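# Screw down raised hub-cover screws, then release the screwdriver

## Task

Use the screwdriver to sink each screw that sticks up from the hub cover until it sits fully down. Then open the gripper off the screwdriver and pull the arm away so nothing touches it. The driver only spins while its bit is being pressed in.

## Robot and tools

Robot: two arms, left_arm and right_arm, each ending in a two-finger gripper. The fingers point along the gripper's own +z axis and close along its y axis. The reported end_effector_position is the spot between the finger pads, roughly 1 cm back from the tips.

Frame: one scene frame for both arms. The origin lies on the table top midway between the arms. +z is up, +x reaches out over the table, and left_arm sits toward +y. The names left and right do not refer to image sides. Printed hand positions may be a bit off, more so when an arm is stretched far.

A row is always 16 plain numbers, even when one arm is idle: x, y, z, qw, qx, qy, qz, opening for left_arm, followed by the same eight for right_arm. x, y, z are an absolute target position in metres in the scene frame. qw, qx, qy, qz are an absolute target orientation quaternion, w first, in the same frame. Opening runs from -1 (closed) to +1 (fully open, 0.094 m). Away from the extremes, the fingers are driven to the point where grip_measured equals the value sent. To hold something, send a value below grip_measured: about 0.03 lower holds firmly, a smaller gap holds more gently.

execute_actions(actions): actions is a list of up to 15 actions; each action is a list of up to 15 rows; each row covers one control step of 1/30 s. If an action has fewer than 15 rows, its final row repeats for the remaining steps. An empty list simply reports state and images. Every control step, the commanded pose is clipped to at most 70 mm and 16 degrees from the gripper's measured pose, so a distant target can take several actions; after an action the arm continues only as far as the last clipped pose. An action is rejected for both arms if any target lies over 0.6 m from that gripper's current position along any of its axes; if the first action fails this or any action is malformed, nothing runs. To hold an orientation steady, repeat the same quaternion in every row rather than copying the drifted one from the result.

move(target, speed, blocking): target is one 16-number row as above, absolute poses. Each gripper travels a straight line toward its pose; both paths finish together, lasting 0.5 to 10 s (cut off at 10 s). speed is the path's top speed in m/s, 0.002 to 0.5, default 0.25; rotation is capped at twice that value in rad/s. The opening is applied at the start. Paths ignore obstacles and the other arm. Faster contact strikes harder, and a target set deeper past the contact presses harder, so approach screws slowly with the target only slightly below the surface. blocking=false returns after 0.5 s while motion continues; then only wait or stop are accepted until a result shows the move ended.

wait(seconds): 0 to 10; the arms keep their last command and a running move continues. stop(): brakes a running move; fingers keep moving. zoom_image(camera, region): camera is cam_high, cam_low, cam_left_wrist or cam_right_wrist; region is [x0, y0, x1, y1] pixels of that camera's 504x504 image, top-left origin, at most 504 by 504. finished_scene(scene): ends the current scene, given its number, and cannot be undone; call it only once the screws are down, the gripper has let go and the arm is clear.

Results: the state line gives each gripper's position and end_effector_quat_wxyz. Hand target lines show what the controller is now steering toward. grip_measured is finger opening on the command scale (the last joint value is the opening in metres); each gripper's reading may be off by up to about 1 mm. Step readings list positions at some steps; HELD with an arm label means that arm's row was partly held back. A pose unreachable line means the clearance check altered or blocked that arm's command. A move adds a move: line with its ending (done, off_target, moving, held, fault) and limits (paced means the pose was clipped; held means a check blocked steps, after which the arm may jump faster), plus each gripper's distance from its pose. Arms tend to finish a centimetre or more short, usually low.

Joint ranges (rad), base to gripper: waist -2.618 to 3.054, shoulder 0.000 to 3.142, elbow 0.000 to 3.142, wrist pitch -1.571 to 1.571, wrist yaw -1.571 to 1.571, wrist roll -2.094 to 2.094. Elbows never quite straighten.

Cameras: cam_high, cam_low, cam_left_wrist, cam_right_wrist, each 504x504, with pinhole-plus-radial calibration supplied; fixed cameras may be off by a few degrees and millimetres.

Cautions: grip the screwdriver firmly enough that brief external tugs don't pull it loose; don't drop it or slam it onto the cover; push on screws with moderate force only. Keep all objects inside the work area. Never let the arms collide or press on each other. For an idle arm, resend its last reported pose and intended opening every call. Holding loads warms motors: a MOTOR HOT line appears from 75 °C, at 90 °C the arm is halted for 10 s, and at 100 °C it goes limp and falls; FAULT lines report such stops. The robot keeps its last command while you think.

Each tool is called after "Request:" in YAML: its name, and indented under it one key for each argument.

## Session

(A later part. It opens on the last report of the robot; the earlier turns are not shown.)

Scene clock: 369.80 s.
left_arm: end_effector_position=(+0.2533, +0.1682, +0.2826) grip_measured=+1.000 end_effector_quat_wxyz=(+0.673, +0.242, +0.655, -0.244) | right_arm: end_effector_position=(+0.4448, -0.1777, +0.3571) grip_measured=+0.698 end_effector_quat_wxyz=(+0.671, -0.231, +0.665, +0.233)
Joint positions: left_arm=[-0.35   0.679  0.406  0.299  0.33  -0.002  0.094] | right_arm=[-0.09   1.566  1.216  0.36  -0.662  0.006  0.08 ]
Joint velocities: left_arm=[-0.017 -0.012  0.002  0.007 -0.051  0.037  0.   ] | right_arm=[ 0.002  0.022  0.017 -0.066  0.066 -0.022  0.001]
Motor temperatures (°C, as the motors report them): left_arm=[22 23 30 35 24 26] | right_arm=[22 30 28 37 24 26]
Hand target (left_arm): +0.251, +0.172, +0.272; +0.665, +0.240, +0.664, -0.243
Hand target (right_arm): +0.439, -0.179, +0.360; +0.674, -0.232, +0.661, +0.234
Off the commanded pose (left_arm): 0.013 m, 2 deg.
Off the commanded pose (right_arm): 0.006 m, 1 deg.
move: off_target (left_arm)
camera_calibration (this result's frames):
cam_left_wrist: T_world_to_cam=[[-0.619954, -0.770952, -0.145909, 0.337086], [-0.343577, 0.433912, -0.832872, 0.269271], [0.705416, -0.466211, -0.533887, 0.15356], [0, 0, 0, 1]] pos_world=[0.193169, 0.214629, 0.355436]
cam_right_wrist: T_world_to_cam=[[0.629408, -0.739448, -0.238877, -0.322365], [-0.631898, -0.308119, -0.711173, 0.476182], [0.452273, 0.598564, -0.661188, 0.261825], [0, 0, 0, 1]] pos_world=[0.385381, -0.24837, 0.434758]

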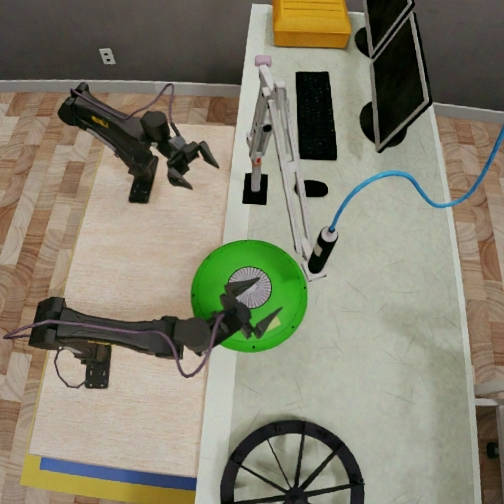

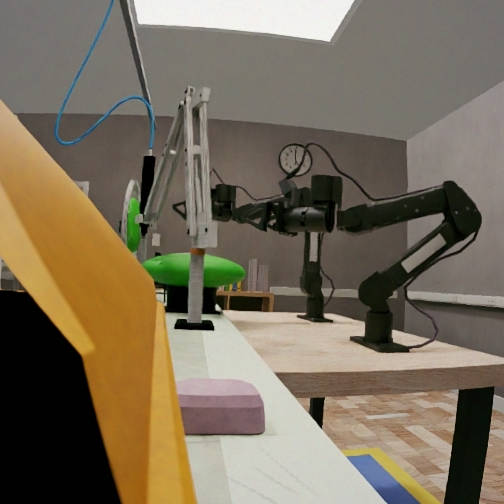

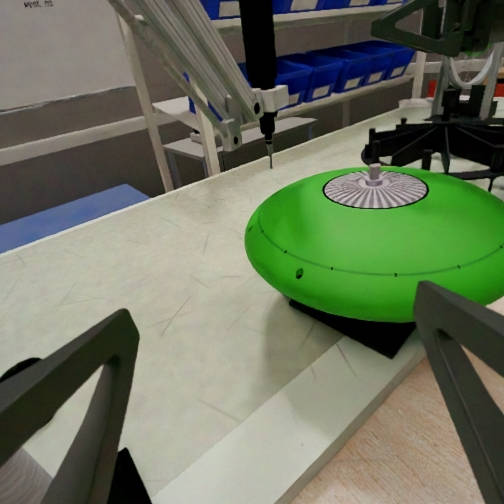

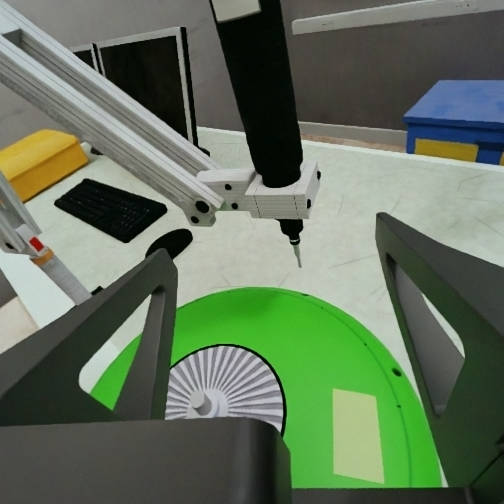

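Request:
move:
  target: [0.25,0.17,0.27,0.665,0.242,0.665,-0.242,1, 0.27,-0.30,0.27,0.7071,0,0.7071,0,1]
  speed: 0.3

Request:
zoom_image:
  camera: "cam_right_wrist"
  region: [100, 100, 420, 400]

Scene clock: 377.63 s.
left_arm: end_effector_position=(+0.2532, +0.1681, +0.2824) grip_measured=+1.000 end_effector_quat_wxyz=(+0.673, +0.243, +0.655, -0.244) | right_arm: end_effector_position=(+0.2711, -0.2950, +0.2732) grip_measured=+1.000 end_effector_quat_wxyz=(+0.709, -0.005, +0.705, +0.008)
Joint positions: left_arm=[-0.35   0.679  0.406  0.298  0.331 -0.002  0.094] | right_arm=[-0.159  0.622  0.38   0.247 -0.081  0.006  0.094]
Joint velocities: left_arm=[ 0.002 -0.022  0.007 -0.007 -0.022 -0.037  0.   ] | right_arm=[-0.017 -0.012  0.002  0.022  0.022  0.022  0.   ]
Motor temperatures (°C, as the motors report them): left_arm=[22 23 30 35 24 26] | right_arm=[22 29 28 38 24 26]
Hand target (left_arm): +0.250, +0.170, +0.270; +0.664, +0.242, +0.664, -0.242
Hand target (right_arm): +0.268, -0.299, +0.269; +0.706, +0.000, +0.708, +0.000
Off the commanded pose (left_arm): 0.013 m, 1 deg.
Off the commanded pose (right_arm): 0.006 m, 1 deg.
move: off_target (left_arm)
camera_calibration (this result's frames):
cam_left_wrist: T_world_to_cam=[[-0.620644, -0.770436, -0.145701, 0.336955], [-0.343831, 0.434421, -0.832501, 0.26901], [0.704685, -0.466591, -0.534521, 0.1539], [0, 0, 0, 1]] pos_world=[0.193172, 0.214547, 0.355309]
cam_right_wrist: T_world_to_cam=[[0.0527432, -0.968151, -0.244749, -0.229332], [-0.691842, 0.141314, -0.708086, 0.418623], [0.72012, 0.206674, -0.662354, 0.167198], [0, 0, 0, 1]] pos_world=[0.181314, -0.315741, 0.351036]

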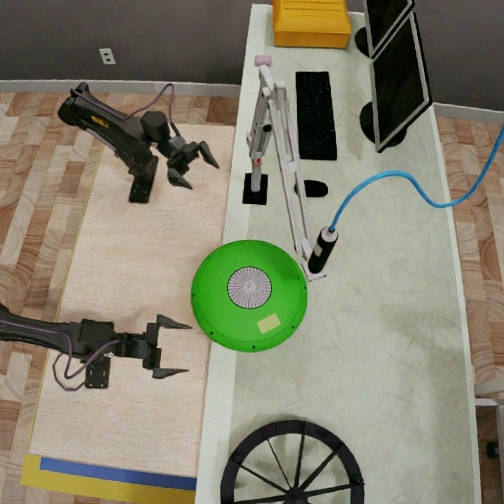

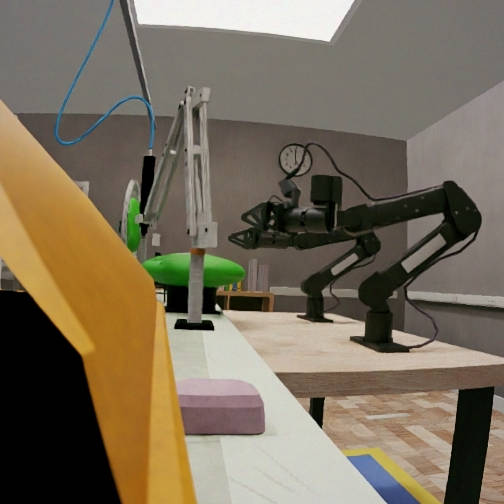

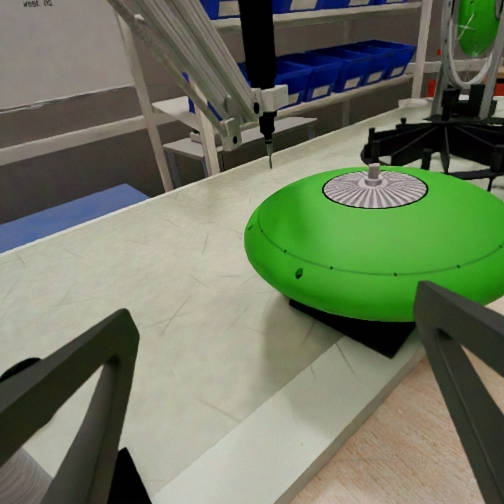

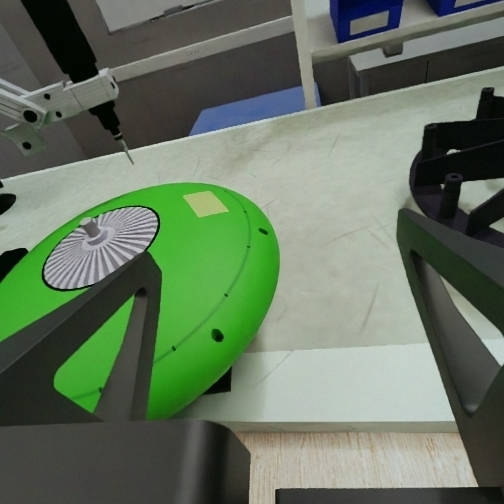

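Region (100, 100, 420, 400) of cam_right_wrist's 504x504 image, scaled by 1.575, with more detail than that image has; it fills the top 472 rows of this view, and the rest is white.

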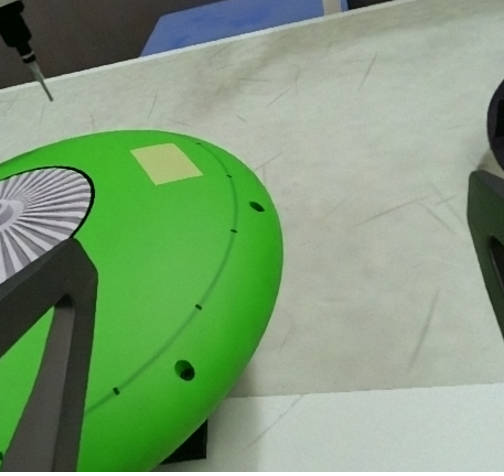

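Request:
finished_scene:
  scene: 1

The scene is finished: the task was done.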